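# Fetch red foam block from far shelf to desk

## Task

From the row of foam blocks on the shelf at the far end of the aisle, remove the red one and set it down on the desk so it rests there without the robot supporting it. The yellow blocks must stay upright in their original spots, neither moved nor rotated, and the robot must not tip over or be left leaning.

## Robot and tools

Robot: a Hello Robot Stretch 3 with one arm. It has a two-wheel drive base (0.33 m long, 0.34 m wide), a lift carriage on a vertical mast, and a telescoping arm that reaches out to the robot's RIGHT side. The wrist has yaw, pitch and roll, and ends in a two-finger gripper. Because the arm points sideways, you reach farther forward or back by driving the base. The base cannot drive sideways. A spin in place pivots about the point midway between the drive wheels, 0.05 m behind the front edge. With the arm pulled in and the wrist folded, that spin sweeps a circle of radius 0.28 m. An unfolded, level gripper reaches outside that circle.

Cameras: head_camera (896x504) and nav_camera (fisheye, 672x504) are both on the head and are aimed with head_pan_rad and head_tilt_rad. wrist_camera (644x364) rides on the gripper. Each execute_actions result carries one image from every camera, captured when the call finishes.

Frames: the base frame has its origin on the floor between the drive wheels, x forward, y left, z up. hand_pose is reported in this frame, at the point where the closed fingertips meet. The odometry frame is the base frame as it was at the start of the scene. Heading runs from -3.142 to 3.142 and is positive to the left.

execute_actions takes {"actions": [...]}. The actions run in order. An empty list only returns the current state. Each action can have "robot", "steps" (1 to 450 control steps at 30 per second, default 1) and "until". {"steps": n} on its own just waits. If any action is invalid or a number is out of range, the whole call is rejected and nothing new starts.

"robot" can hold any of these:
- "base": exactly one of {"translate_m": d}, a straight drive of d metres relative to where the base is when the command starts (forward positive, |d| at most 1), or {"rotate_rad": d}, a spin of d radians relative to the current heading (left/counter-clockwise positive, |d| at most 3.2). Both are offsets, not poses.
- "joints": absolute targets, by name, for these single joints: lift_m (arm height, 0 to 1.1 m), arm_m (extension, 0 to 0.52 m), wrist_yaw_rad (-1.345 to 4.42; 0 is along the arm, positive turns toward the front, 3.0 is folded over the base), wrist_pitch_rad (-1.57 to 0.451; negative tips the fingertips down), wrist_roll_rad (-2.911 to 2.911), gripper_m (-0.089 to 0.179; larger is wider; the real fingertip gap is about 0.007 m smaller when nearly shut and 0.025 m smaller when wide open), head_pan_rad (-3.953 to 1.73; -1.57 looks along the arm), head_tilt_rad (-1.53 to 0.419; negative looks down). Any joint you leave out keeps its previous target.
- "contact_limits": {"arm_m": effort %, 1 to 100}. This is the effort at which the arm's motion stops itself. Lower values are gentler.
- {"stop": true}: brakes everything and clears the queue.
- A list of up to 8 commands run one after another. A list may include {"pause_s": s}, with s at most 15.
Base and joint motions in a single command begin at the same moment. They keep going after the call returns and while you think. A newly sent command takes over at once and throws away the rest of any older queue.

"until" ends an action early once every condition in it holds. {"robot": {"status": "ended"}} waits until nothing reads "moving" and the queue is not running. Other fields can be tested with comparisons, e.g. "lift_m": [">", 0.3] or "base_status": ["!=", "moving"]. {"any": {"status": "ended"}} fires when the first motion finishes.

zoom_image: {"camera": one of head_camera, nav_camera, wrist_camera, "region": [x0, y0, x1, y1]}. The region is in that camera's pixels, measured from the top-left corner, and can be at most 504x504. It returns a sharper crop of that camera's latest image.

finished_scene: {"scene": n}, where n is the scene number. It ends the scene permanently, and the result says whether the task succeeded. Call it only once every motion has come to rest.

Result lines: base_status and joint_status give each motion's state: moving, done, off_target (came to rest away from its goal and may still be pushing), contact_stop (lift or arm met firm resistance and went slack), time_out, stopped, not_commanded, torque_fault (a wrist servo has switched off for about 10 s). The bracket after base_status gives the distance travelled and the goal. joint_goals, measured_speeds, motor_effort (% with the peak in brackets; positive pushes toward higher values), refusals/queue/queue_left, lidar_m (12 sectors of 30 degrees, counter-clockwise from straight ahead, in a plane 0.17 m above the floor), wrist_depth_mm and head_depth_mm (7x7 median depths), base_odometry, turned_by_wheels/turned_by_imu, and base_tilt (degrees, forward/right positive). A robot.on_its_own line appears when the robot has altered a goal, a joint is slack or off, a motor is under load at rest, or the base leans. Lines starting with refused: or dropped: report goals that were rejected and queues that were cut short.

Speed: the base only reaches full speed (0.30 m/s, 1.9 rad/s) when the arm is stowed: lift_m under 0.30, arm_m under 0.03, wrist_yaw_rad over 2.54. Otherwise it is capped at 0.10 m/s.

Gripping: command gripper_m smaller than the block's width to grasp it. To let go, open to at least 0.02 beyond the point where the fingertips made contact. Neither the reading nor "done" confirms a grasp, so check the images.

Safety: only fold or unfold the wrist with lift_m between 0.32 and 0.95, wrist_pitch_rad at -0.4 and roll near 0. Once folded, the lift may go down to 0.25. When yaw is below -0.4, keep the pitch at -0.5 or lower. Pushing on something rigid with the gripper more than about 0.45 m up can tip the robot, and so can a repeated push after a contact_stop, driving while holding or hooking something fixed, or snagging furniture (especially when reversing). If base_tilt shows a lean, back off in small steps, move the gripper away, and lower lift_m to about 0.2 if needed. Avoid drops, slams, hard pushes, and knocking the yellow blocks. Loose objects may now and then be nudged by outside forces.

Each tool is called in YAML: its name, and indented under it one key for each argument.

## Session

execute_actions:
  actions: []

Scene clock: 0.00 s.
robot.base_odometry: x=+0.000 y=+0.000 heading=+0.000 (m, m, rad; robot's odometry frame)
robot.turned_by_wheels: +0.000 (rad since the last result)
robot.turned_by_imu: +0.000 (rad since the last result)
robot.base_tilt: forward=-0.2 right=-0.4 (deg)
robot.lidar_m: 0.85 1.68 1.66 1.81 2.13 1.64 2.04 2.08 2.09 0.98 0.94 0.78
robot.head_depth_mm: 754 760 752 753 749 748 747 / 803 805 805 802 801 800 796 / 871 867 865 861 859 856 855 / 1808 2531 2597 2634 2610 2607 2411 / 1871 2338 2360 2286 2304 2292 2211 / 1874 2115 2092 2048 2066 2047 2021 / 1825 1906 1884 1886 1866 1865 1851
robot.base_status: not_commanded
robot.joint_positions: lift_m=+0.570 arm_m=+0.001 wrist_yaw_rad=+2.914 wrist_pitch_rad=-0.433 wrist_roll_rad=-0.001 gripper_m=+0.037 head_pan_rad=+0.010 head_tilt_rad=+0.009
robot.joint_goals: lift_m=+0.570 arm_m=+0.001 wrist_yaw_rad=+2.914 wrist_pitch_rad=-0.433 wrist_roll_rad=-0.001 gripper_m=+0.037 head_pan_rad=+0.010 head_tilt_rad=+0.009
robot.joint_status: lift_m=not_commanded arm_m=not_commanded wrist_yaw_rad=not_commanded wrist_pitch_rad=not_commanded wrist_roll_rad=not_commanded gripper_m=not_commanded head_pan_rad=not_commanded head_tilt_rad=not_commanded
robot.measured_speeds: translate_m=+0.000 rotate_rad=+0.000 lift_m=+0.000 arm_m=+0.000 wrist_yaw_rad=+0.000 wrist_pitch_rad=+0.000 wrist_roll_rad=+0.000 head_pan_rad=+0.000 head_tilt_rad=+0.000
robot: refusals=0 queue=idle queue_left=0
robot.motor_effort: left_wheel=-1 right_wheel=+0 lift_m=+33 arm_m=-1 wrist_yaw_rad=+0 wrist_pitch_rad=+4 wrist_roll_rad=+0 gripper_m=+0 head_pan_rad=+0 head_tilt_rad=+3 (%)
robot.hand_pose: x=+0.0289 y=+0.0705 z=+0.5798 quat_wxyz=(+0.229, +0.703, +0.073, +0.669) (m; robot's base frame)
robot.wrist_depth_mm: - - - - - - - / - - - - - - - / - - - - - - - / - - - - - - - / 893 - 960 947 - - - / 759 762 773 792 833 864 873 / 674 678 695 704 712 719 750
pictures: head_camera (sideways: a quarter turn clockwise sets it upright), nav_camera (sideways: a quarter turn counterclockwise sets it upright), wrist_camera
Images, in order (width x height): head_camera 896x504, nav_camera 672x504, wrist_camera 644x364.

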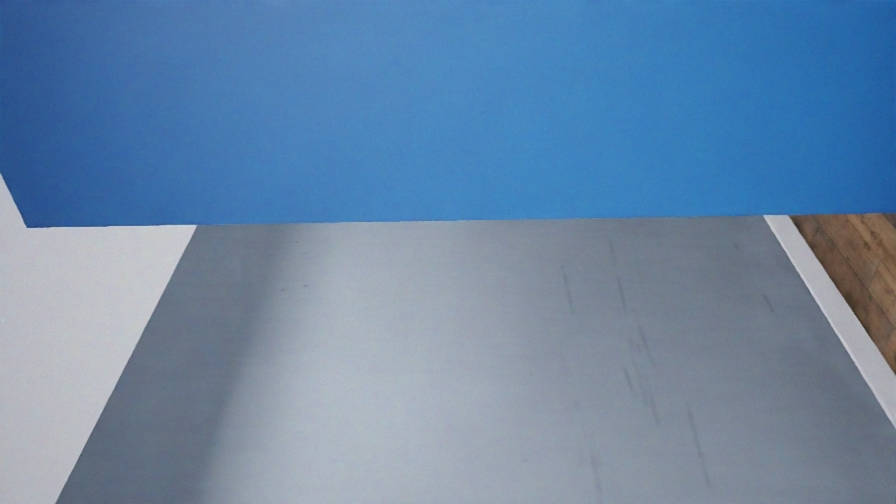

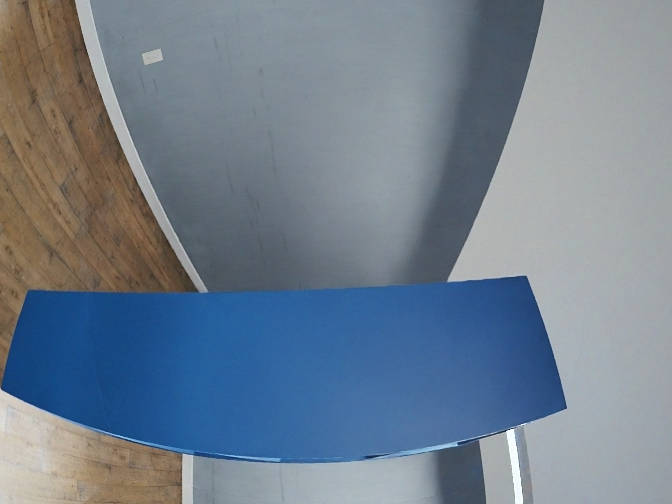

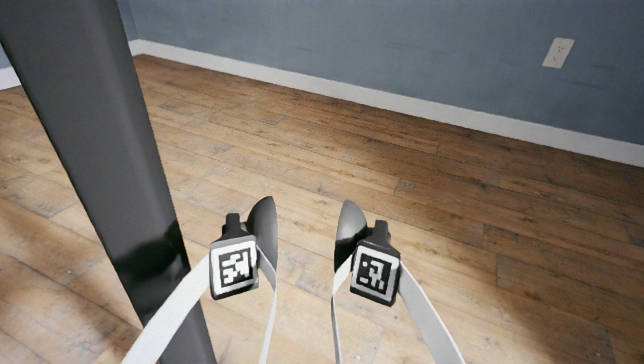

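execute_actions:
  actions:
    - {"robot": {"joints": {"head_pan_rad": -0.8, "head_tilt_rad": -0.35, "lift_m": 0.28, "wrist_pitch_rad": -0.4, "wrist_yaw_rad": 3.0}}, "steps": 200, "until": {"robot": {"head_pan_rad_status": "done"}}}

Scene clock: 3.10 s.
robot.base_odometry: x=+0.000 y=+0.000 heading=+0.000 (m, m, rad; robot's odometry frame)
robot.turned_by_wheels: +0.000 (rad since the last result)
robot.turned_by_imu: +0.001 (rad since the last result)
robot.base_tilt: forward=-0.2 right=-0.3 (deg)
robot.lidar_m: 0.85 1.67 1.66 1.81 2.13 1.64 2.04 2.08 2.09 0.98 0.94 0.79
robot.head_depth_mm: 1090 1571 1642 1303 1200 1453 1423 / 1437 1566 1631 1712 1670 1621 1488 / 2079 2392 2509 2428 2227 1883 1506 / 2308 2403 2567 2731 2532 1901 1507 / 2258 2392 2535 2677 2553 1903 1517 / 2199 2309 2111 1667 1678 1219 952 / 794 672 700 745 787 835 902
robot.base_status: not_commanded
robot.joint_positions: lift_m=+0.490 arm_m=+0.001 wrist_yaw_rad=+2.998 wrist_pitch_rad=-0.420 wrist_roll_rad=-0.001 gripper_m=+0.037 head_pan_rad=-0.793 head_tilt_rad=-0.345
robot.joint_goals: lift_m=+0.280 arm_m=+0.001 wrist_yaw_rad=+3.000 wrist_pitch_rad=-0.400 wrist_roll_rad=-0.001 gripper_m=+0.037 head_pan_rad=-0.800 head_tilt_rad=-0.350
robot.joint_status: lift_m=moving arm_m=not_commanded wrist_yaw_rad=moving wrist_pitch_rad=moving wrist_roll_rad=not_commanded gripper_m=not_commanded head_pan_rad=done head_tilt_rad=done
robot.measured_speeds: translate_m=+0.000 rotate_rad=+0.000 lift_m=-0.110 arm_m=+0.000 wrist_yaw_rad=+0.000 wrist_pitch_rad=+0.000 wrist_roll_rad=+0.000 head_pan_rad=+0.000 head_tilt_rad=+0.000
robot: refusals=0 queue=running queue_left=0
robot.motor_effort: left_wheel=-1(1) right_wheel=+0(0) lift_m=+22(33) arm_m=+0(0) wrist_yaw_rad=+2(2) wrist_pitch_rad=+5(4) wrist_roll_rad=+0(0) gripper_m=+0(0) head_pan_rad=-5(53) head_tilt_rad=-3(34) (%)
robot.hand_pose: x=+0.0108 y=+0.0756 z=+0.5023 quat_wxyz=(+0.197, +0.700, +0.098, +0.680) (m; robot's base frame)
robot.wrist_depth_mm: - - - - - - - / - - - - - - - / - - - - - - - / 959 - - - - - - / 800 820 - 849 889 911 918 / 679 700 - 723 753 758 796 / 601 605 613 636 644 656 679
pictures: head_camera (sideways: a quarter turn clockwise sets it upright), nav_camera (sideways: a quarter turn counterclockwise sets it upright), wrist_camera
Images, in order (width x height): head_camera 896x504, nav_camera 672x504, wrist_camera 644x364.

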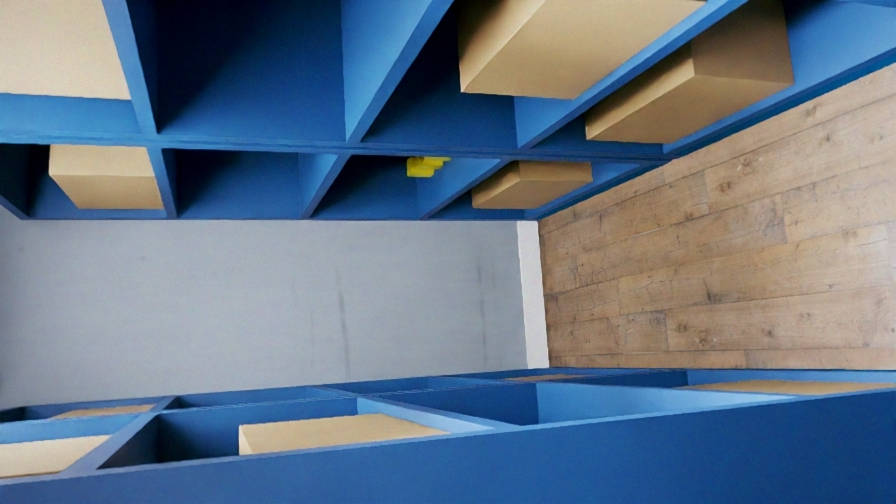

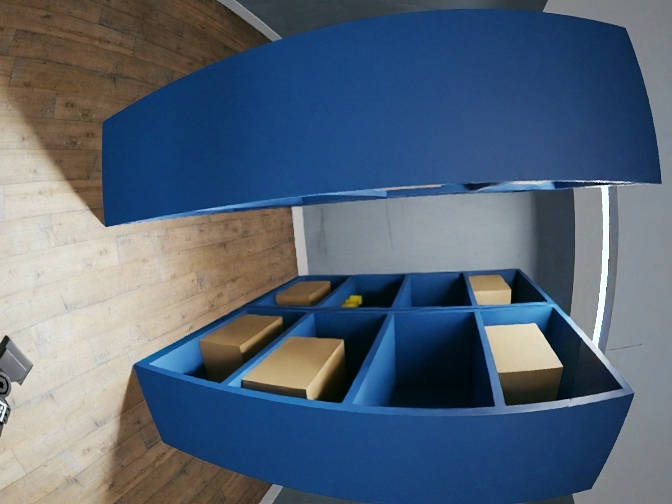

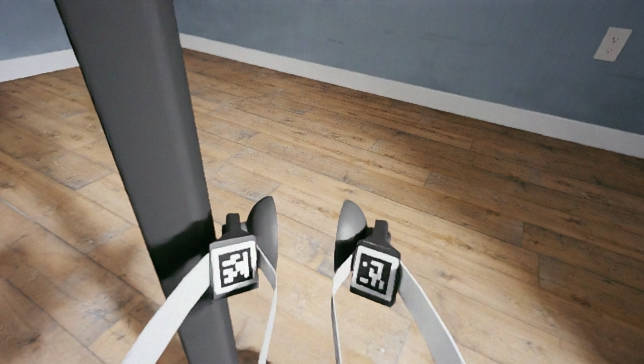

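execute_actions:
  actions:
    - {"robot": [{"base": {"rotate_rad": -0.89}, "joints": {"head_pan_rad": 0.0, "head_tilt_rad": -0.5}}, {"base": {"translate_m": 0.6}}, {"base": {"rotate_rad": 0.242}}], "steps": 400, "until": {"robot": {"status": "ended"}}}

Scene clock: 14.93 s.
robot.base_odometry: x=+0.378 y=-0.466 heading=-0.648 (m, m, rad; robot's odometry frame)
robot.turned_by_wheels: -0.648 (rad since the last result)
robot.turned_by_imu: -0.656 (rad since the last result)
robot.base_tilt: forward=-0.3 right=-0.5 (deg)
robot.lidar_m: 1.09 0.32 0.30 1.80 1.87 2.59 2.23 2.48 2.02 0.73 0.43 0.71
robot.head_depth_mm: 1697 1751 1150 1177 1251 1260 1244 / 1715 1798 1998 1859 1770 1568 1340 / 1720 1866 2041 2239 2046 1617 1337 / 1723 1853 2052 2211 2033 1616 1349 / 1713 1836 2001 2190 1971 1618 1338 / 1675 1757 1332 1177 1222 1394 1207 / 888 946 961 1114 1193 967 815
robot.base_status: done (rotate_rad +0.2419 of +0.2420)
robot.joint_positions: lift_m=+0.280 arm_m=+0.001 wrist_yaw_rad=+2.999 wrist_pitch_rad=-0.419 wrist_roll_rad=-0.001 gripper_m=+0.037 head_pan_rad=-0.007 head_tilt_rad=-0.495
robot.joint_goals: lift_m=+0.280 arm_m=+0.001 wrist_yaw_rad=+3.000 wrist_pitch_rad=-0.400 wrist_roll_rad=-0.001 gripper_m=+0.037 head_pan_rad=+0.000 head_tilt_rad=-0.500
robot.joint_status: lift_m=done arm_m=not_commanded wrist_yaw_rad=done wrist_pitch_rad=done wrist_roll_rad=not_commanded gripper_m=not_commanded head_pan_rad=done head_tilt_rad=done
robot.measured_speeds: translate_m=+0.000 rotate_rad=+0.000 lift_m=+0.000 arm_m=+0.000 wrist_yaw_rad=+0.000 wrist_pitch_rad=+0.000 wrist_roll_rad=+0.000 head_pan_rad=+0.000 head_tilt_rad=+0.000
robot: refusals=0 queue=done queue_left=0
robot.motor_effort: left_wheel=-3(11) right_wheel=+2(7) lift_m=+25(26) arm_m=-1(1) wrist_yaw_rad=+1(3) wrist_pitch_rad=+6(8) wrist_roll_rad=+0(0) gripper_m=+0(0) head_pan_rad=+5(57) head_tilt_rad=-2(26) (%)
robot.hand_pose: x=+0.0106 y=+0.0757 z=+0.2927 quat_wxyz=(+0.196, +0.700, +0.098, +0.680) (m; robot's base frame)
robot.wrist_depth_mm: - - - - 443 277 501 / - - - - 451 306 370 / 809 - 887 885 450 339 387 / 653 648 704 712 459 469 420 / 540 551 - 580 428 479 472 / 460 484 - 505 469 481 505 / - - - 428 427 441 453
pictures: head_camera (sideways: a quarter turn clockwise sets it upright), nav_camera (sideways: a quarter turn counterclockwise sets it upright), wrist_camera
Images, in order (width x height): head_camera 896x504, nav_camera 672x504, wrist_camera 644x364.

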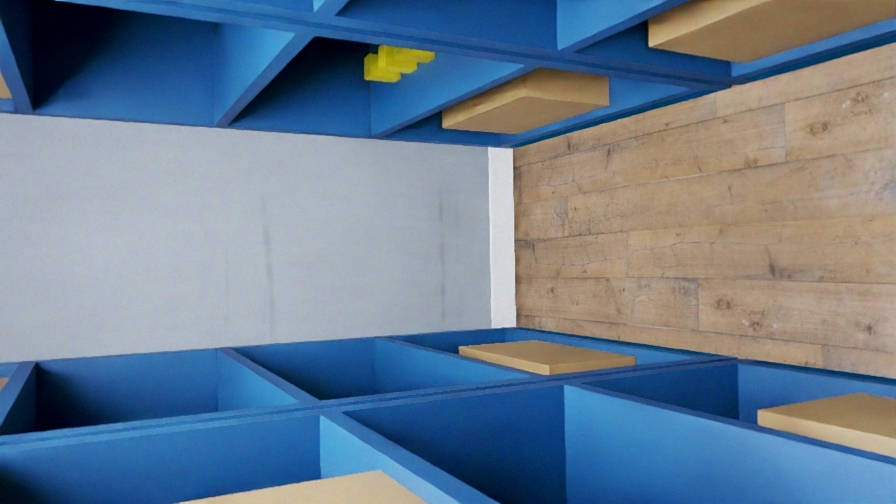

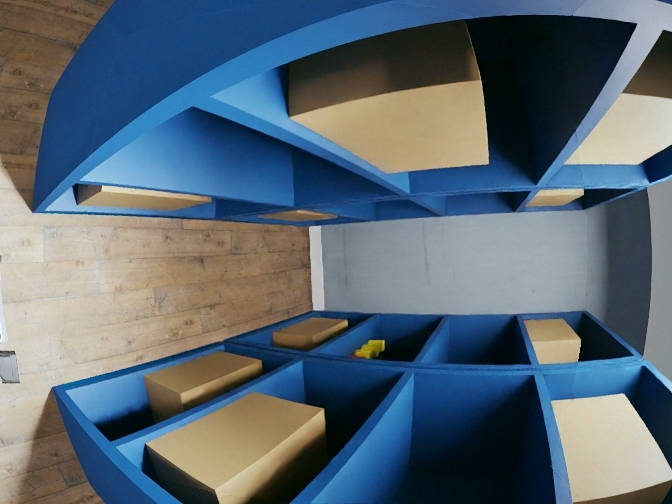

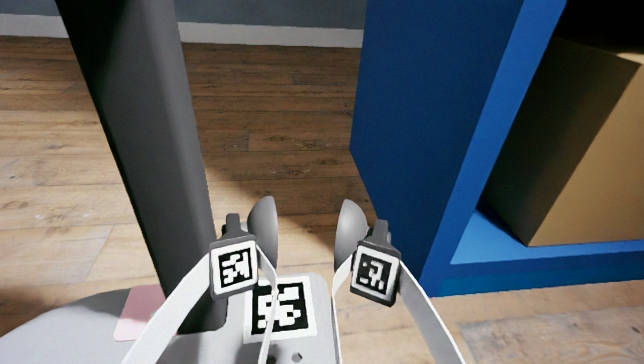

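execute_actions:
  actions:
    - {"robot": {"base": {"translate_m": 1.0}, "joints": {"head_pan_rad": -1.35, "head_tilt_rad": -0.95}}, "steps": 200, "until": {"robot": {"translate_m": [">", 0.7]}}}
    - {"robot": {"base": {"translate_m": 0.6}}, "steps": 200, "until": {"robot": {"translate_m": [">", 0.38]}}}
    - {"robot": {"joints": {"lift_m": 0.46}}, "steps": 100, "until": {"robot": {"lift_m": [">", 0.335]}}}
    - {"robot": {"joints": {"lift_m": 0.46, "wrist_yaw_rad": 1.0}}, "steps": 300, "until": {"robot": {"status": "ended"}}}

Scene clock: 26.47 s.
robot.base_odometry: x=+1.415 y=-1.251 heading=-0.648 (m, m, rad; robot's odometry frame)
robot.turned_by_wheels: +0.000 (rad since the last result)
robot.turned_by_imu: +0.002 (rad since the last result)
robot.base_tilt: forward=-0.1 right=-0.4 (deg)
robot.lidar_m: 0.75 0.32 0.24 0.31 0.26 0.30 0.94 0.59 0.42 0.53 0.45 0.60
robot.head_depth_mm: 622 500 449 800 763 1028 1123 / 619 499 462 925 829 1154 - / 619 498 996 923 841 1197 - / 620 498 1026 889 856 1198 1100 / 618 498 1025 890 859 1198 1117 / 620 499 1056 894 1006 1201 1117 / 620 500 1051 891 1031 1211 1117
robot.base_status: done (translate_m +0.6000 of +0.6000)
robot.joint_positions: lift_m=+0.460 arm_m=+0.001 wrist_yaw_rad=+1.002 wrist_pitch_rad=-0.419 wrist_roll_rad=-0.001 gripper_m=+0.037 head_pan_rad=-1.343 head_tilt_rad=-0.938
robot.joint_goals: lift_m=+0.460 arm_m=+0.001 wrist_yaw_rad=+1.000 wrist_pitch_rad=-0.400 wrist_roll_rad=-0.001 gripper_m=+0.037 head_pan_rad=-1.350 head_tilt_rad=-0.950
robot.joint_status: lift_m=done arm_m=not_commanded wrist_yaw_rad=done wrist_pitch_rad=done wrist_roll_rad=not_commanded gripper_m=not_commanded head_pan_rad=done head_tilt_rad=done
robot.measured_speeds: translate_m=+0.000 rotate_rad=+0.000 lift_m=+0.000 arm_m=+0.000 wrist_yaw_rad=+0.000 wrist_pitch_rad=+0.000 wrist_roll_rad=+0.000 head_pan_rad=+0.000 head_tilt_rad=+0.000
robot: refusals=0 queue=done queue_left=0
robot.motor_effort: left_wheel=-3(8) right_wheel=+2(7) lift_m=+40(45) arm_m=-1(0) wrist_yaw_rad=-2(2) wrist_pitch_rad=+5(6) wrist_roll_rad=+0(0) gripper_m=+1(0) head_pan_rad=-4(62) head_tilt_rad=-6(41) (%)
robot.hand_pose: x=+0.1675 y=-0.2672 z=+0.4722 quat_wxyz=(+0.678, +0.461, -0.535, +0.203) (m; robot's base frame)
robot.wrist_depth_mm: 496 555 592 382 366 320 243 / 534 596 657 707 258 228 238 / 570 638 713 556 553 198 172 / 612 691 773 471 442 446 167 / 640 740 803 559 363 382 549 / 649 666 657 588 325 441 575 / 573 576 589 572 410 535 554
pictures: head_camera (sideways: a quarter turn clockwise sets it upright), nav_camera (sideways: a quarter turn counterclockwise sets it upright), wrist_camera
Images, in order (width x height): head_camera 896x504, nav_camera 672x504, wrist_camera 644x364.

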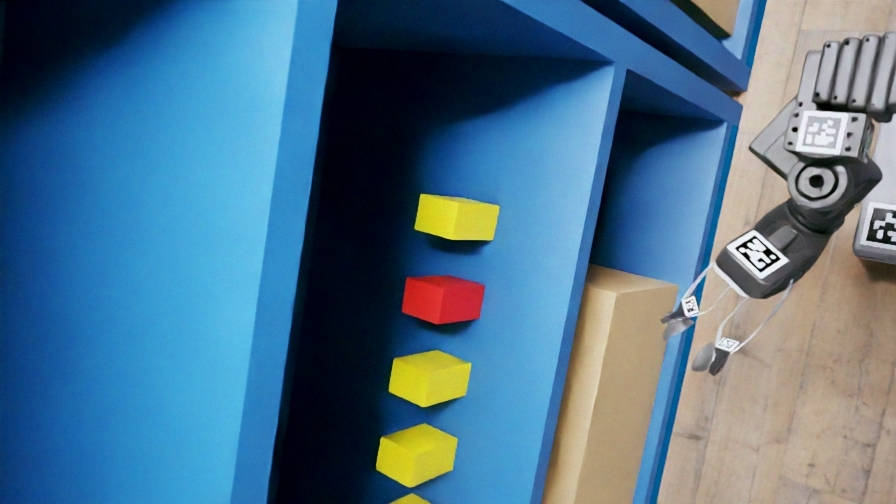

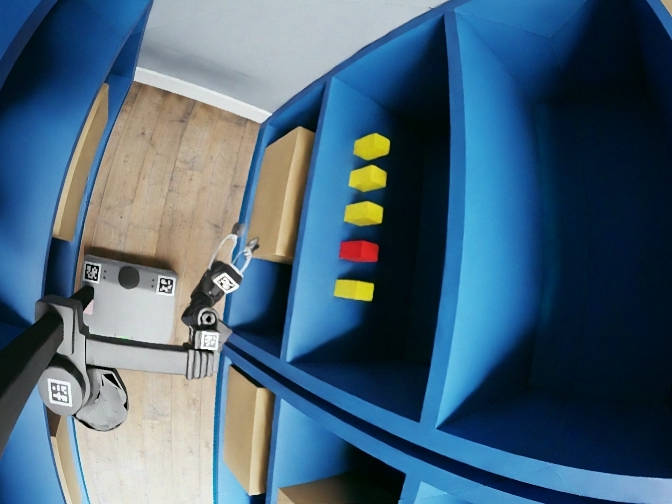

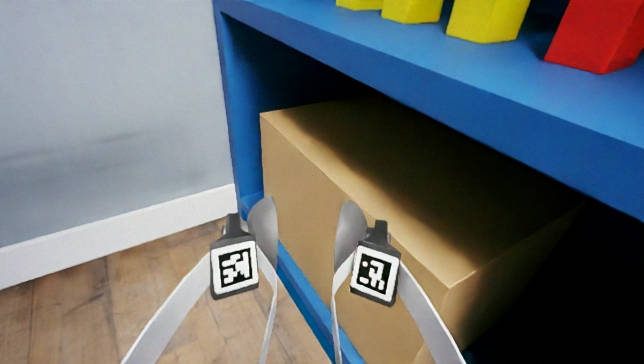

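zoom_image:
  camera: "head_camera"
  region: [360, 170, 620, 430]

Region (360, 170, 620, 430) of head_camera's 896x504 image, scaled by 1.938, with more detail than that image has.

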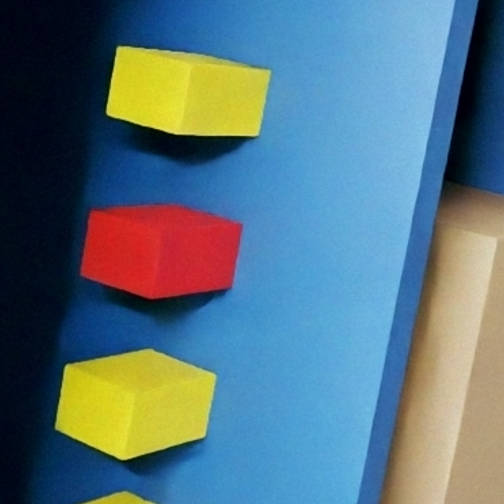

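execute_actions:
  actions:
    - {"robot": {"base": {"translate_m": 0.20}, "joints": {"wrist_pitch_rad": 0.0, "lift_m": 0.48, "gripper_m": 0.09, "head_pan_rad": -1.5}}, "steps": 100, "until": {"robot": {"wrist_pitch_rad": [">", -0.08], "lift_m": [">", 0.474]}}}
    - {"robot": {"joints": {"wrist_yaw_rad": 0.0}}, "steps": 300, "until": {"robot": {"status": "ended"}}}

Scene clock: 34.33 s.
robot.base_odometry: x=+1.574 y=-1.372 heading=-0.648 (m, m, rad; robot's odometry frame)
robot.turned_by_wheels: +0.000 (rad since the last result)
robot.turned_by_imu: +0.001 (rad since the last result)
robot.base_tilt: forward=-0.3 right=-0.3 (deg)
robot.lidar_m: 0.56 0.32 0.23 0.23 0.24 0.39 0.93 0.56 0.52 0.42 0.44 0.58
robot.head_depth_mm: 617 498 1000 922 840 1178 1119 / 619 499 1003 889 843 1207 - / 618 498 1002 911 841 1201 - / 621 499 1004 902 859 1164 1126 / 620 498 1007 894 858 1183 1114 / 621 499 1027 891 859 1179 1119 / 619 501 1025 872 860 1199 1114
robot.base_status: done (translate_m +0.2000 of +0.2000)
robot.joint_positions: lift_m=+0.480 arm_m=+0.001 wrist_yaw_rad=+0.002 wrist_pitch_rad=-0.023 wrist_roll_rad=-0.001 gripper_m=+0.090 head_pan_rad=-1.493 head_tilt_rad=-0.938
robot.joint_goals: lift_m=+0.480 arm_m=+0.001 wrist_yaw_rad=+0.000 wrist_pitch_rad=+0.000 wrist_roll_rad=-0.001 gripper_m=+0.090 head_pan_rad=-1.500 head_tilt_rad=-0.950
robot.joint_status: lift_m=done arm_m=not_commanded wrist_yaw_rad=done wrist_pitch_rad=done wrist_roll_rad=not_commanded gripper_m=done head_pan_rad=done head_tilt_rad=done
robot.measured_speeds: translate_m=+0.000 rotate_rad=+0.000 lift_m=+0.000 arm_m=+0.000 wrist_yaw_rad=+0.000 wrist_pitch_rad=+0.000 wrist_roll_rad=+0.000 head_pan_rad=+0.000 head_tilt_rad=+0.000
robot: refusals=0 queue=done queue_left=0
robot.motor_effort: left_wheel=-4(6) right_wheel=+2(4) lift_m=+40(36) arm_m=+0(1) wrist_yaw_rad=-1(3) wrist_pitch_rad=+7(4) wrist_roll_rad=+0(0) gripper_m=+0(82) head_pan_rad=-5(24) head_tilt_rad=-7(7) (%)
robot.hand_pose: x=-0.0210 y=-0.4019 z=+0.5884 quat_wxyz=(+0.708, +0.009, -0.706, -0.008) (m; robot's base frame)
robot.wrist_depth_mm: 556 554 557 557 570 538 361 / 567 568 576 573 581 514 354 / 588 585 588 598 596 518 351 / 282 308 340 287 289 489 348 / 286 293 317 294 317 362 331 / 216 218 217 235 224 250 256 / 181 182 184 186 187 191 195
pictures: head_camera (sideways: a quarter turn clockwise sets it upright), nav_camera (sideways: a quarter turn counterclockwise sets it upright), wrist_camera
Images, in order (width x height): head_camera 896x504, nav_camera 672x504, wrist_camera 644x364.

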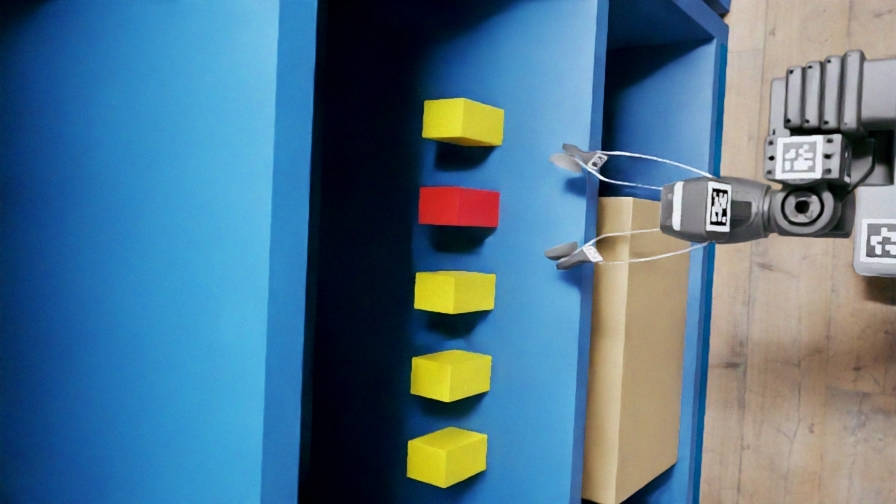

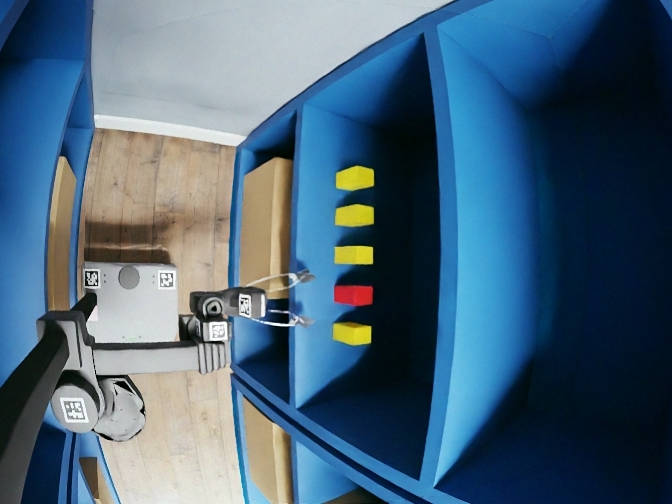

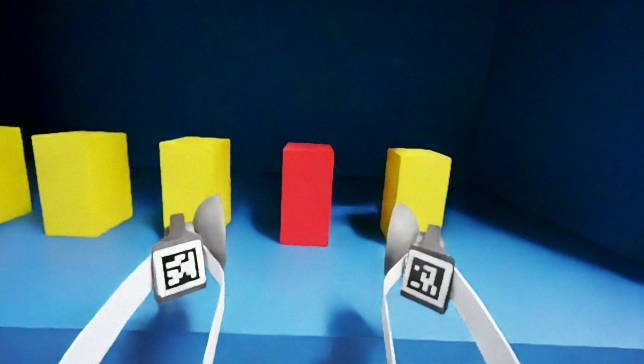

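execute_actions:
  actions:
    - {"robot": {"joints": {"arm_m": 0.162, "lift_m": 0.475}}, "steps": 300, "until": {"robot": {"status": "ended"}}}

Scene clock: 39.37 s.
robot.base_odometry: x=+1.574 y=-1.372 heading=-0.648 (m, m, rad; robot's odometry frame)
robot.turned_by_wheels: +0.000 (rad since the last result)
robot.turned_by_imu: +0.001 (rad since the last result)
robot.base_tilt: forward=-0.2 right=-0.5 (deg)
robot.lidar_m: 0.56 0.32 0.23 0.23 0.24 0.39 0.93 0.56 0.52 0.42 0.44 0.57
robot.head_depth_mm: 617 499 1009 924 840 1184 1117 / 619 498 1000 889 838 - - / 617 498 1001 894 840 1179 1131 / 618 498 1004 911 859 1167 1131 / 621 500 1007 895 855 1181 1113 / 620 499 1026 891 860 1183 1115 / 619 500 1026 877 854 1195 1119
robot.base_status: done (translate_m +0.2000 of +0.2000)
robot.joint_positions: lift_m=+0.475 arm_m=+0.162 wrist_yaw_rad=+0.001 wrist_pitch_rad=-0.022 wrist_roll_rad=-0.001 gripper_m=+0.090 head_pan_rad=-1.493 head_tilt_rad=-0.938
robot.joint_goals: lift_m=+0.475 arm_m=+0.162 wrist_yaw_rad=+0.000 wrist_pitch_rad=+0.000 wrist_roll_rad=-0.001 gripper_m=+0.090 head_pan_rad=-1.500 head_tilt_rad=-0.950
robot.joint_status: lift_m=done arm_m=done wrist_yaw_rad=done wrist_pitch_rad=done wrist_roll_rad=not_commanded gripper_m=done head_pan_rad=done head_tilt_rad=done
robot.measured_speeds: translate_m=+0.000 rotate_rad=+0.000 lift_m=+0.000 arm_m=+0.000 wrist_yaw_rad=+0.000 wrist_pitch_rad=+0.000 wrist_roll_rad=+0.000 head_pan_rad=+0.000 head_tilt_rad=+0.000
robot: refusals=0 queue=done queue_left=0
robot.motor_effort: left_wheel=-4(4) right_wheel=+2(2) lift_m=+24(41) arm_m=+4(3) wrist_yaw_rad=+0(2) wrist_pitch_rad=+6(7) wrist_roll_rad=+0(0) gripper_m=+0(0) head_pan_rad=-4(5) head_tilt_rad=-8(7) (%)
robot.hand_pose: x=-0.0213 y=-0.5622 z=+0.5843 quat_wxyz=(+0.708, +0.008, -0.707, -0.008) (m; robot's base frame)
robot.wrist_depth_mm: 410 412 412 415 415 420 361 / 416 423 425 425 432 431 358 / 439 443 440 443 444 448 356 / 131 160 446 143 459 166 336 / 124 150 262 126 341 131 130 / 129 141 197 132 216 135 136 / 132 161 162 137 174 140 173
pictures: head_camera (sideways: a quarter turn clockwise sets it upright), nav_camera (sideways: a quarter turn counterclockwise sets it upright), wrist_camera
Images, in order (width x height): head_camera 896x504, nav_camera 672x504, wrist_camera 644x364.

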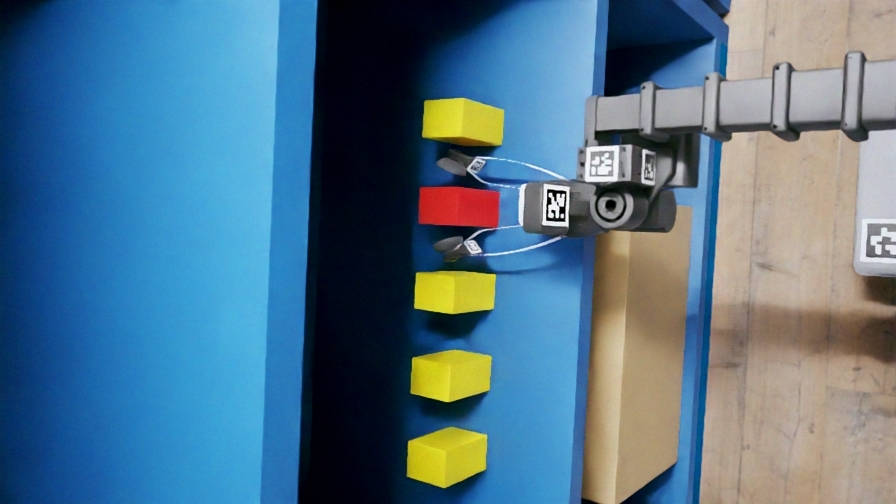

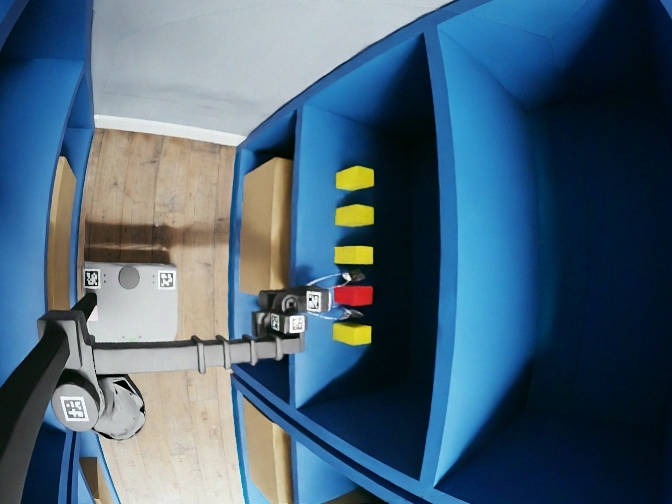

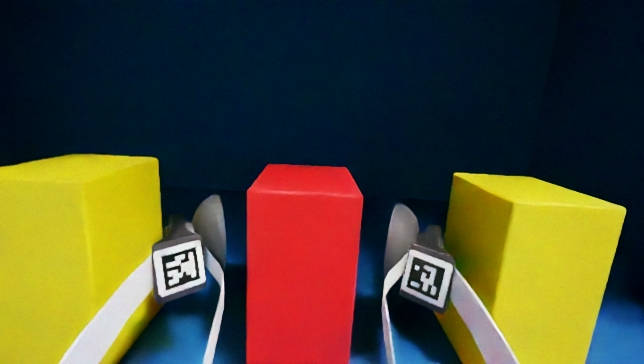

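execute_actions:
  actions: []

Scene clock: 42.17 s.
robot.base_odometry: x=+1.574 y=-1.372 heading=-0.648 (m, m, rad; robot's odometry frame)
robot.turned_by_wheels: +0.000 (rad since the last result)
robot.turned_by_imu: +0.001 (rad since the last result)
robot.base_tilt: forward=-0.2 right=-0.4 (deg)
robot.lidar_m: 0.56 0.32 0.23 0.23 0.24 0.39 0.93 0.56 0.52 0.42 0.44 0.57
robot.head_depth_mm: 617 498 1010 925 840 1176 1115 / 618 500 1003 890 839 - - / 619 498 1006 899 842 1187 1132 / 621 499 1003 908 861 1180 1130 / 620 499 1009 896 861 1185 1117 / 620 499 1027 893 857 1183 1111 / 621 499 1030 876 855 1200 1111
robot.base_status: done (translate_m +0.2000 of +0.2000)
robot.joint_positions: lift_m=+0.475 arm_m=+0.162 wrist_yaw_rad=+0.001 wrist_pitch_rad=-0.022 wrist_roll_rad=-0.001 gripper_m=+0.090 head_pan_rad=-1.493 head_tilt_rad=-0.938
robot.joint_goals: lift_m=+0.475 arm_m=+0.162 wrist_yaw_rad=+0.000 wrist_pitch_rad=+0.000 wrist_roll_rad=-0.001 gripper_m=+0.090 head_pan_rad=-1.500 head_tilt_rad=-0.950
robot.joint_status: lift_m=done arm_m=done wrist_yaw_rad=done wrist_pitch_rad=done wrist_roll_rad=not_commanded gripper_m=done head_pan_rad=done head_tilt_rad=done
robot.measured_speeds: translate_m=+0.000 rotate_rad=+0.000 lift_m=+0.000 arm_m=+0.000 wrist_yaw_rad=+0.000 wrist_pitch_rad=+0.000 wrist_roll_rad=+0.000 head_pan_rad=+0.000 head_tilt_rad=+0.000
robot: refusals=0 queue=done queue_left=0
robot.motor_effort: left_wheel=-4(3) right_wheel=+2(2) lift_m=+25(24) arm_m=+4(4) wrist_yaw_rad=-1(0) wrist_pitch_rad=+7(6) wrist_roll_rad=+0(0) gripper_m=+0(0) head_pan_rad=-5(5) head_tilt_rad=-7(6) (%)
robot.hand_pose: x=-0.0213 y=-0.5622 z=+0.5843 quat_wxyz=(+0.708, +0.008, -0.707, -0.008) (m; robot's base frame)
robot.wrist_depth_mm: 408 411 409 414 418 418 362 / 421 423 425 426 429 431 358 / 431 436 439 443 446 453 356 / 132 160 450 142 456 167 336 / 124 149 261 127 340 131 130 / 129 142 196 132 216 135 136 / 133 161 162 137 175 139 173
pictures: head_camera (sideways: a quarter turn clockwise sets it upright), nav_camera (sideways: a quarter turn counterclockwise sets it upright), wrist_camera
Images, in order (width x height): head_camera 896x504, nav_camera 672x504, wrist_camera 644x364.

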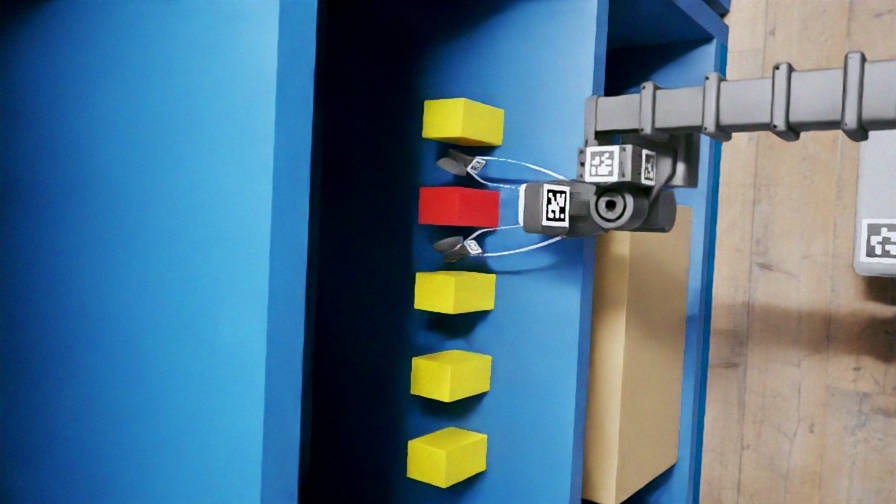

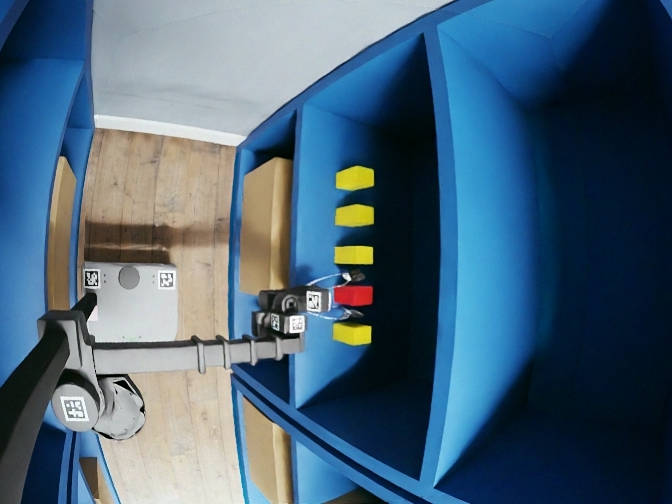

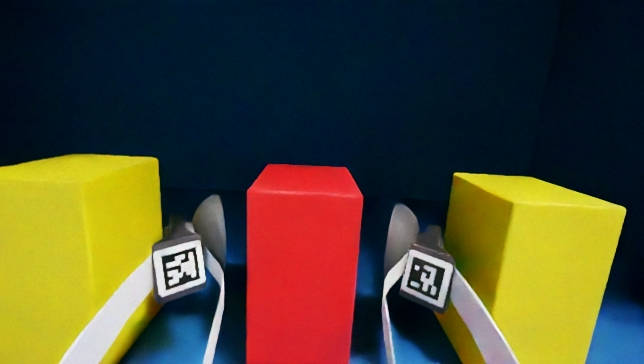

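execute_actions:
  actions:
    - {"robot": [{"joints": {"gripper_m": 0.02}}, {"joints": {"lift_m": 0.49}}], "steps": 150, "until": {"robot": {"status": "ended"}}}

Scene clock: 44.30 s.
robot.base_odometry: x=+1.574 y=-1.372 heading=-0.648 (m, m, rad; robot's odometry frame)
robot.turned_by_wheels: +0.000 (rad since the last result)
robot.turned_by_imu: +0.000 (rad since the last result)
robot.base_tilt: forward=-0.3 right=-0.4 (deg)
robot.lidar_m: 0.56 0.32 0.23 0.23 0.24 0.39 0.93 0.56 0.52 0.42 0.44 0.58
robot.head_depth_mm: 618 498 1004 926 841 1176 1120 / 617 498 1005 891 840 - - / 617 498 1004 897 - 1181 1133 / 617 499 1004 909 857 1175 1128 / 619 497 1012 899 859 1182 1117 / 619 499 1025 891 857 1179 1106 / 620 498 1027 871 854 1195 1110
robot.base_status: done (translate_m +0.2000 of +0.2000)
robot.joint_positions: lift_m=+0.490 arm_m=+0.162 wrist_yaw_rad=+0.001 wrist_pitch_rad=-0.021 wrist_roll_rad=-0.001 gripper_m=+0.021 head_pan_rad=-1.493 head_tilt_rad=-0.938
robot.joint_goals: lift_m=+0.490 arm_m=+0.162 wrist_yaw_rad=+0.000 wrist_pitch_rad=+0.000 wrist_roll_rad=-0.001 gripper_m=+0.020 head_pan_rad=-1.500 head_tilt_rad=-0.950
robot.joint_status: lift_m=done arm_m=done wrist_yaw_rad=done wrist_pitch_rad=done wrist_roll_rad=not_commanded gripper_m=done head_pan_rad=done head_tilt_rad=done
robot.measured_speeds: translate_m=+0.000 rotate_rad=+0.000 lift_m=+0.000 arm_m=+0.000 wrist_yaw_rad=+0.000 wrist_pitch_rad=+0.000 wrist_roll_rad=+0.000 head_pan_rad=+0.000 head_tilt_rad=+0.000
robot: refusals=0 queue=done queue_left=0
robot.motor_effort: left_wheel=-3(4) right_wheel=+2(2) lift_m=+40(38) arm_m=+4(3) wrist_yaw_rad=-1(1) wrist_pitch_rad=+6(6) wrist_roll_rad=+0(0) gripper_m=-14(84) head_pan_rad=-5(5) head_tilt_rad=-6(7) (%)
robot.hand_pose: x=-0.0212 y=-0.5622 z=+0.5989 quat_wxyz=(+0.708, +0.008, -0.707, -0.007) (m; robot's base frame)
robot.wrist_depth_mm: 413 411 412 416 414 418 363 / 421 423 424 426 436 432 357 / 439 433 436 448 439 449 355 / 439 442 448 141 457 455 352 / 125 160 127 126 371 145 306 / 129 152 218 131 193 136 136 / 134 163 183 137 198 140 193
pictures: head_camera (sideways: a quarter turn clockwise sets it upright), nav_camera (sideways: a quarter turn counterclockwise sets it upright), wrist_camera
Images, in order (width x height): head_camera 896x504, nav_camera 672x504, wrist_camera 644x364.

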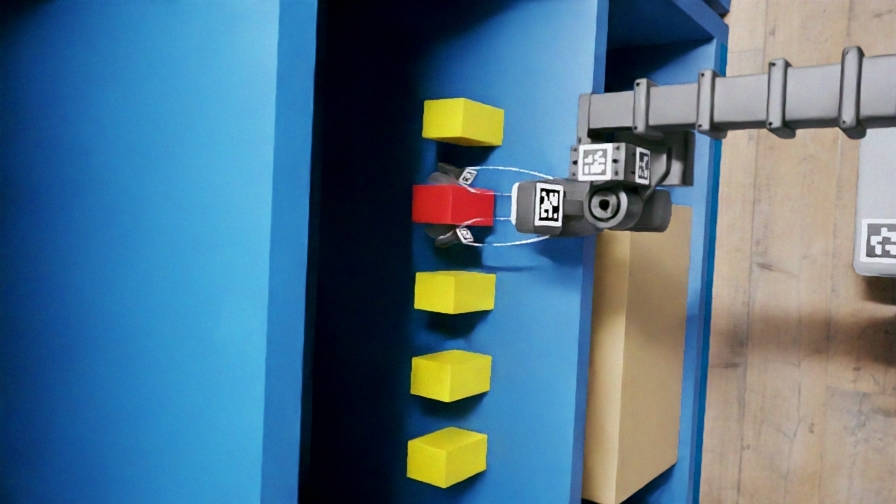

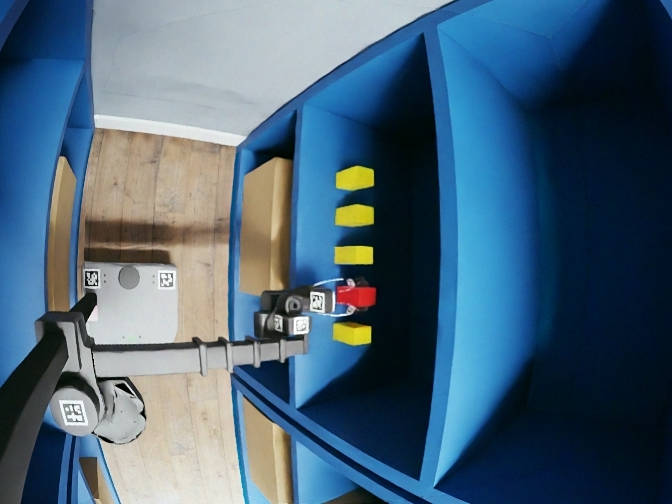

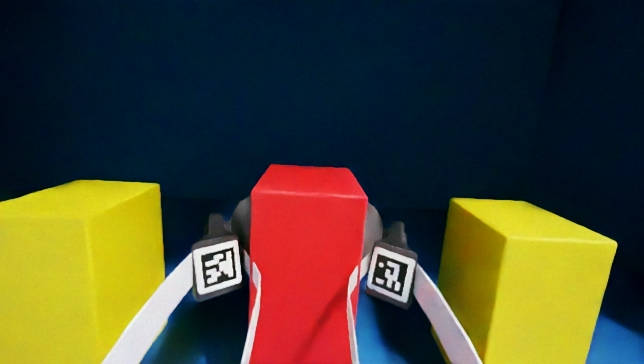

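execute_actions:
  actions:
    - {"robot": {"joints": {"arm_m": 0.0, "head_pan_rad": -3.1, "head_tilt_rad": -0.3}}, "steps": 90, "until": {"robot": {"arm_m": ["<", 0.07]}}}
    - {"robot": {"base": {"rotate_rad": 0.03}, "joints": {"wrist_yaw_rad": 2.7}}, "steps": 30, "until": {"robot": {"base_status": ["!=", "moving"]}}}
    - {"robot": {"base": {"translate_m": -1.0}}, "steps": 90, "until": {"robot": {"wrist_yaw_rad": [">", 0.9], "arm_m": ["<", 0.01]}}}
    - {"robot": {"joints": {"wrist_pitch_rad": -0.4, "lift_m": 0.33}}, "steps": 120, "until": {"robot": {"wrist_yaw_rad": [">", 2.6]}}}
    - {"robot": {"joints": {"lift_m": 0.28}}, "steps": 200, "until": {"robot": {"translate_m": ["<", -0.75]}}}
    - {"robot": {"base": {"translate_m": -1.0}}, "steps": 1}

Scene clock: 57.63 s.
robot.base_odometry: x=+0.947 y=-0.926 heading=-0.618 (m, m, rad; robot's odometry frame)
robot.turned_by_wheels: +0.030 (rad since the last result)
robot.turned_by_imu: +0.032 (rad since the last result)
robot.base_tilt: forward=+0.5 right=+0.9 (deg)
robot.lidar_m: 0.87 0.41 0.27 0.26 0.27 0.39 2.96 0.62 0.40 0.39 0.41 0.55
robot.head_depth_mm: 2863 3078 3245 3392 2741 1970 1560 / 2936 3073 3188 3388 2700 1967 1553 / 3035 3110 3191 3368 2682 1976 1564 / 2937 3069 3165 3496 2740 1987 1557 / 3008 3096 3206 3509 2725 1964 1562 / 3023 3134 3281 3481 2722 1994 1574 / 3031 3149 3318 3435 2737 1979 1575
robot.base_status: moving (translate_m -0.0098 of -1.0000)
robot.joint_positions: lift_m=+0.280 arm_m=+0.002 wrist_yaw_rad=+2.698 wrist_pitch_rad=-0.418 wrist_roll_rad=-0.001 gripper_m=+0.021 head_pan_rad=-3.093 head_tilt_rad=-0.309
robot.joint_goals: lift_m=+0.280 arm_m=+0.000 wrist_yaw_rad=+2.700 wrist_pitch_rad=-0.400 wrist_roll_rad=-0.001 gripper_m=+0.020 head_pan_rad=-3.100 head_tilt_rad=-0.300
robot.joint_status: lift_m=done arm_m=done wrist_yaw_rad=done wrist_pitch_rad=done wrist_roll_rad=not_commanded gripper_m=done head_pan_rad=done head_tilt_rad=done
robot.measured_speeds: translate_m=-0.294 rotate_rad=+0.000 lift_m=+0.000 arm_m=+0.000 wrist_yaw_rad=+0.000 wrist_pitch_rad=+0.000 wrist_roll_rad=+0.000 head_pan_rad=+0.000 head_tilt_rad=+0.000
robot: refusals=0 queue=running queue_left=0
robot.motor_effort: left_wheel=-5(12) right_wheel=+2(6) lift_m=+25(43) arm_m=-4(5) wrist_yaw_rad=+2(2) wrist_pitch_rad=+5(7) wrist_roll_rad=+0(0) gripper_m=-14(14) head_pan_rad=-4(60) head_tilt_rad=+6(46) (%)
robot.hand_pose: x=+0.0750 y=+0.0561 z=+0.2930 quat_wxyz=(+0.295, +0.707, -0.009, +0.643) (m; robot's base frame)
robot.wrist_depth_mm: 302 323 648 671 435 379 548 / 249 271 305 735 453 433 552 / 268 292 335 695 471 605 641 / 291 316 353 141 523 631 705 / 321 350 126 126 551 609 621 / - 376 131 131 508 511 523 / - - 135 137 428 443 451
pictures: head_camera (sideways: a quarter turn clockwise sets it upright), nav_camera (sideways: a quarter turn counterclockwise sets it upright), wrist_camera
Images, in order (width x height): head_camera 896x504, nav_camera 672x504, wrist_camera 644x364.

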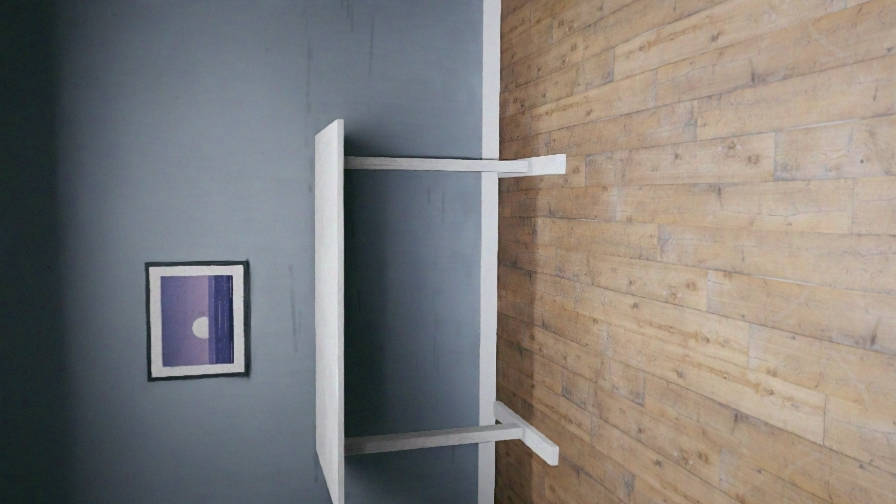

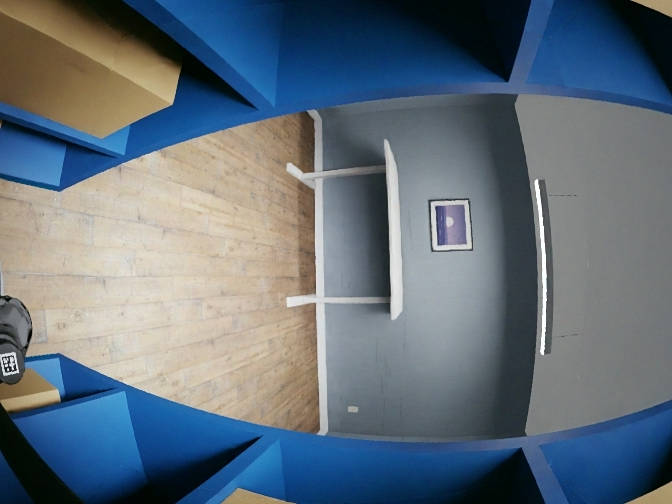

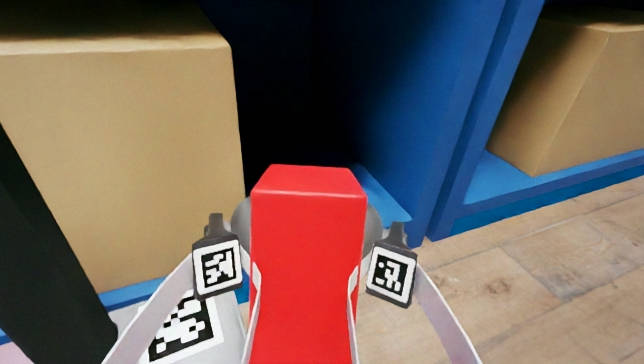

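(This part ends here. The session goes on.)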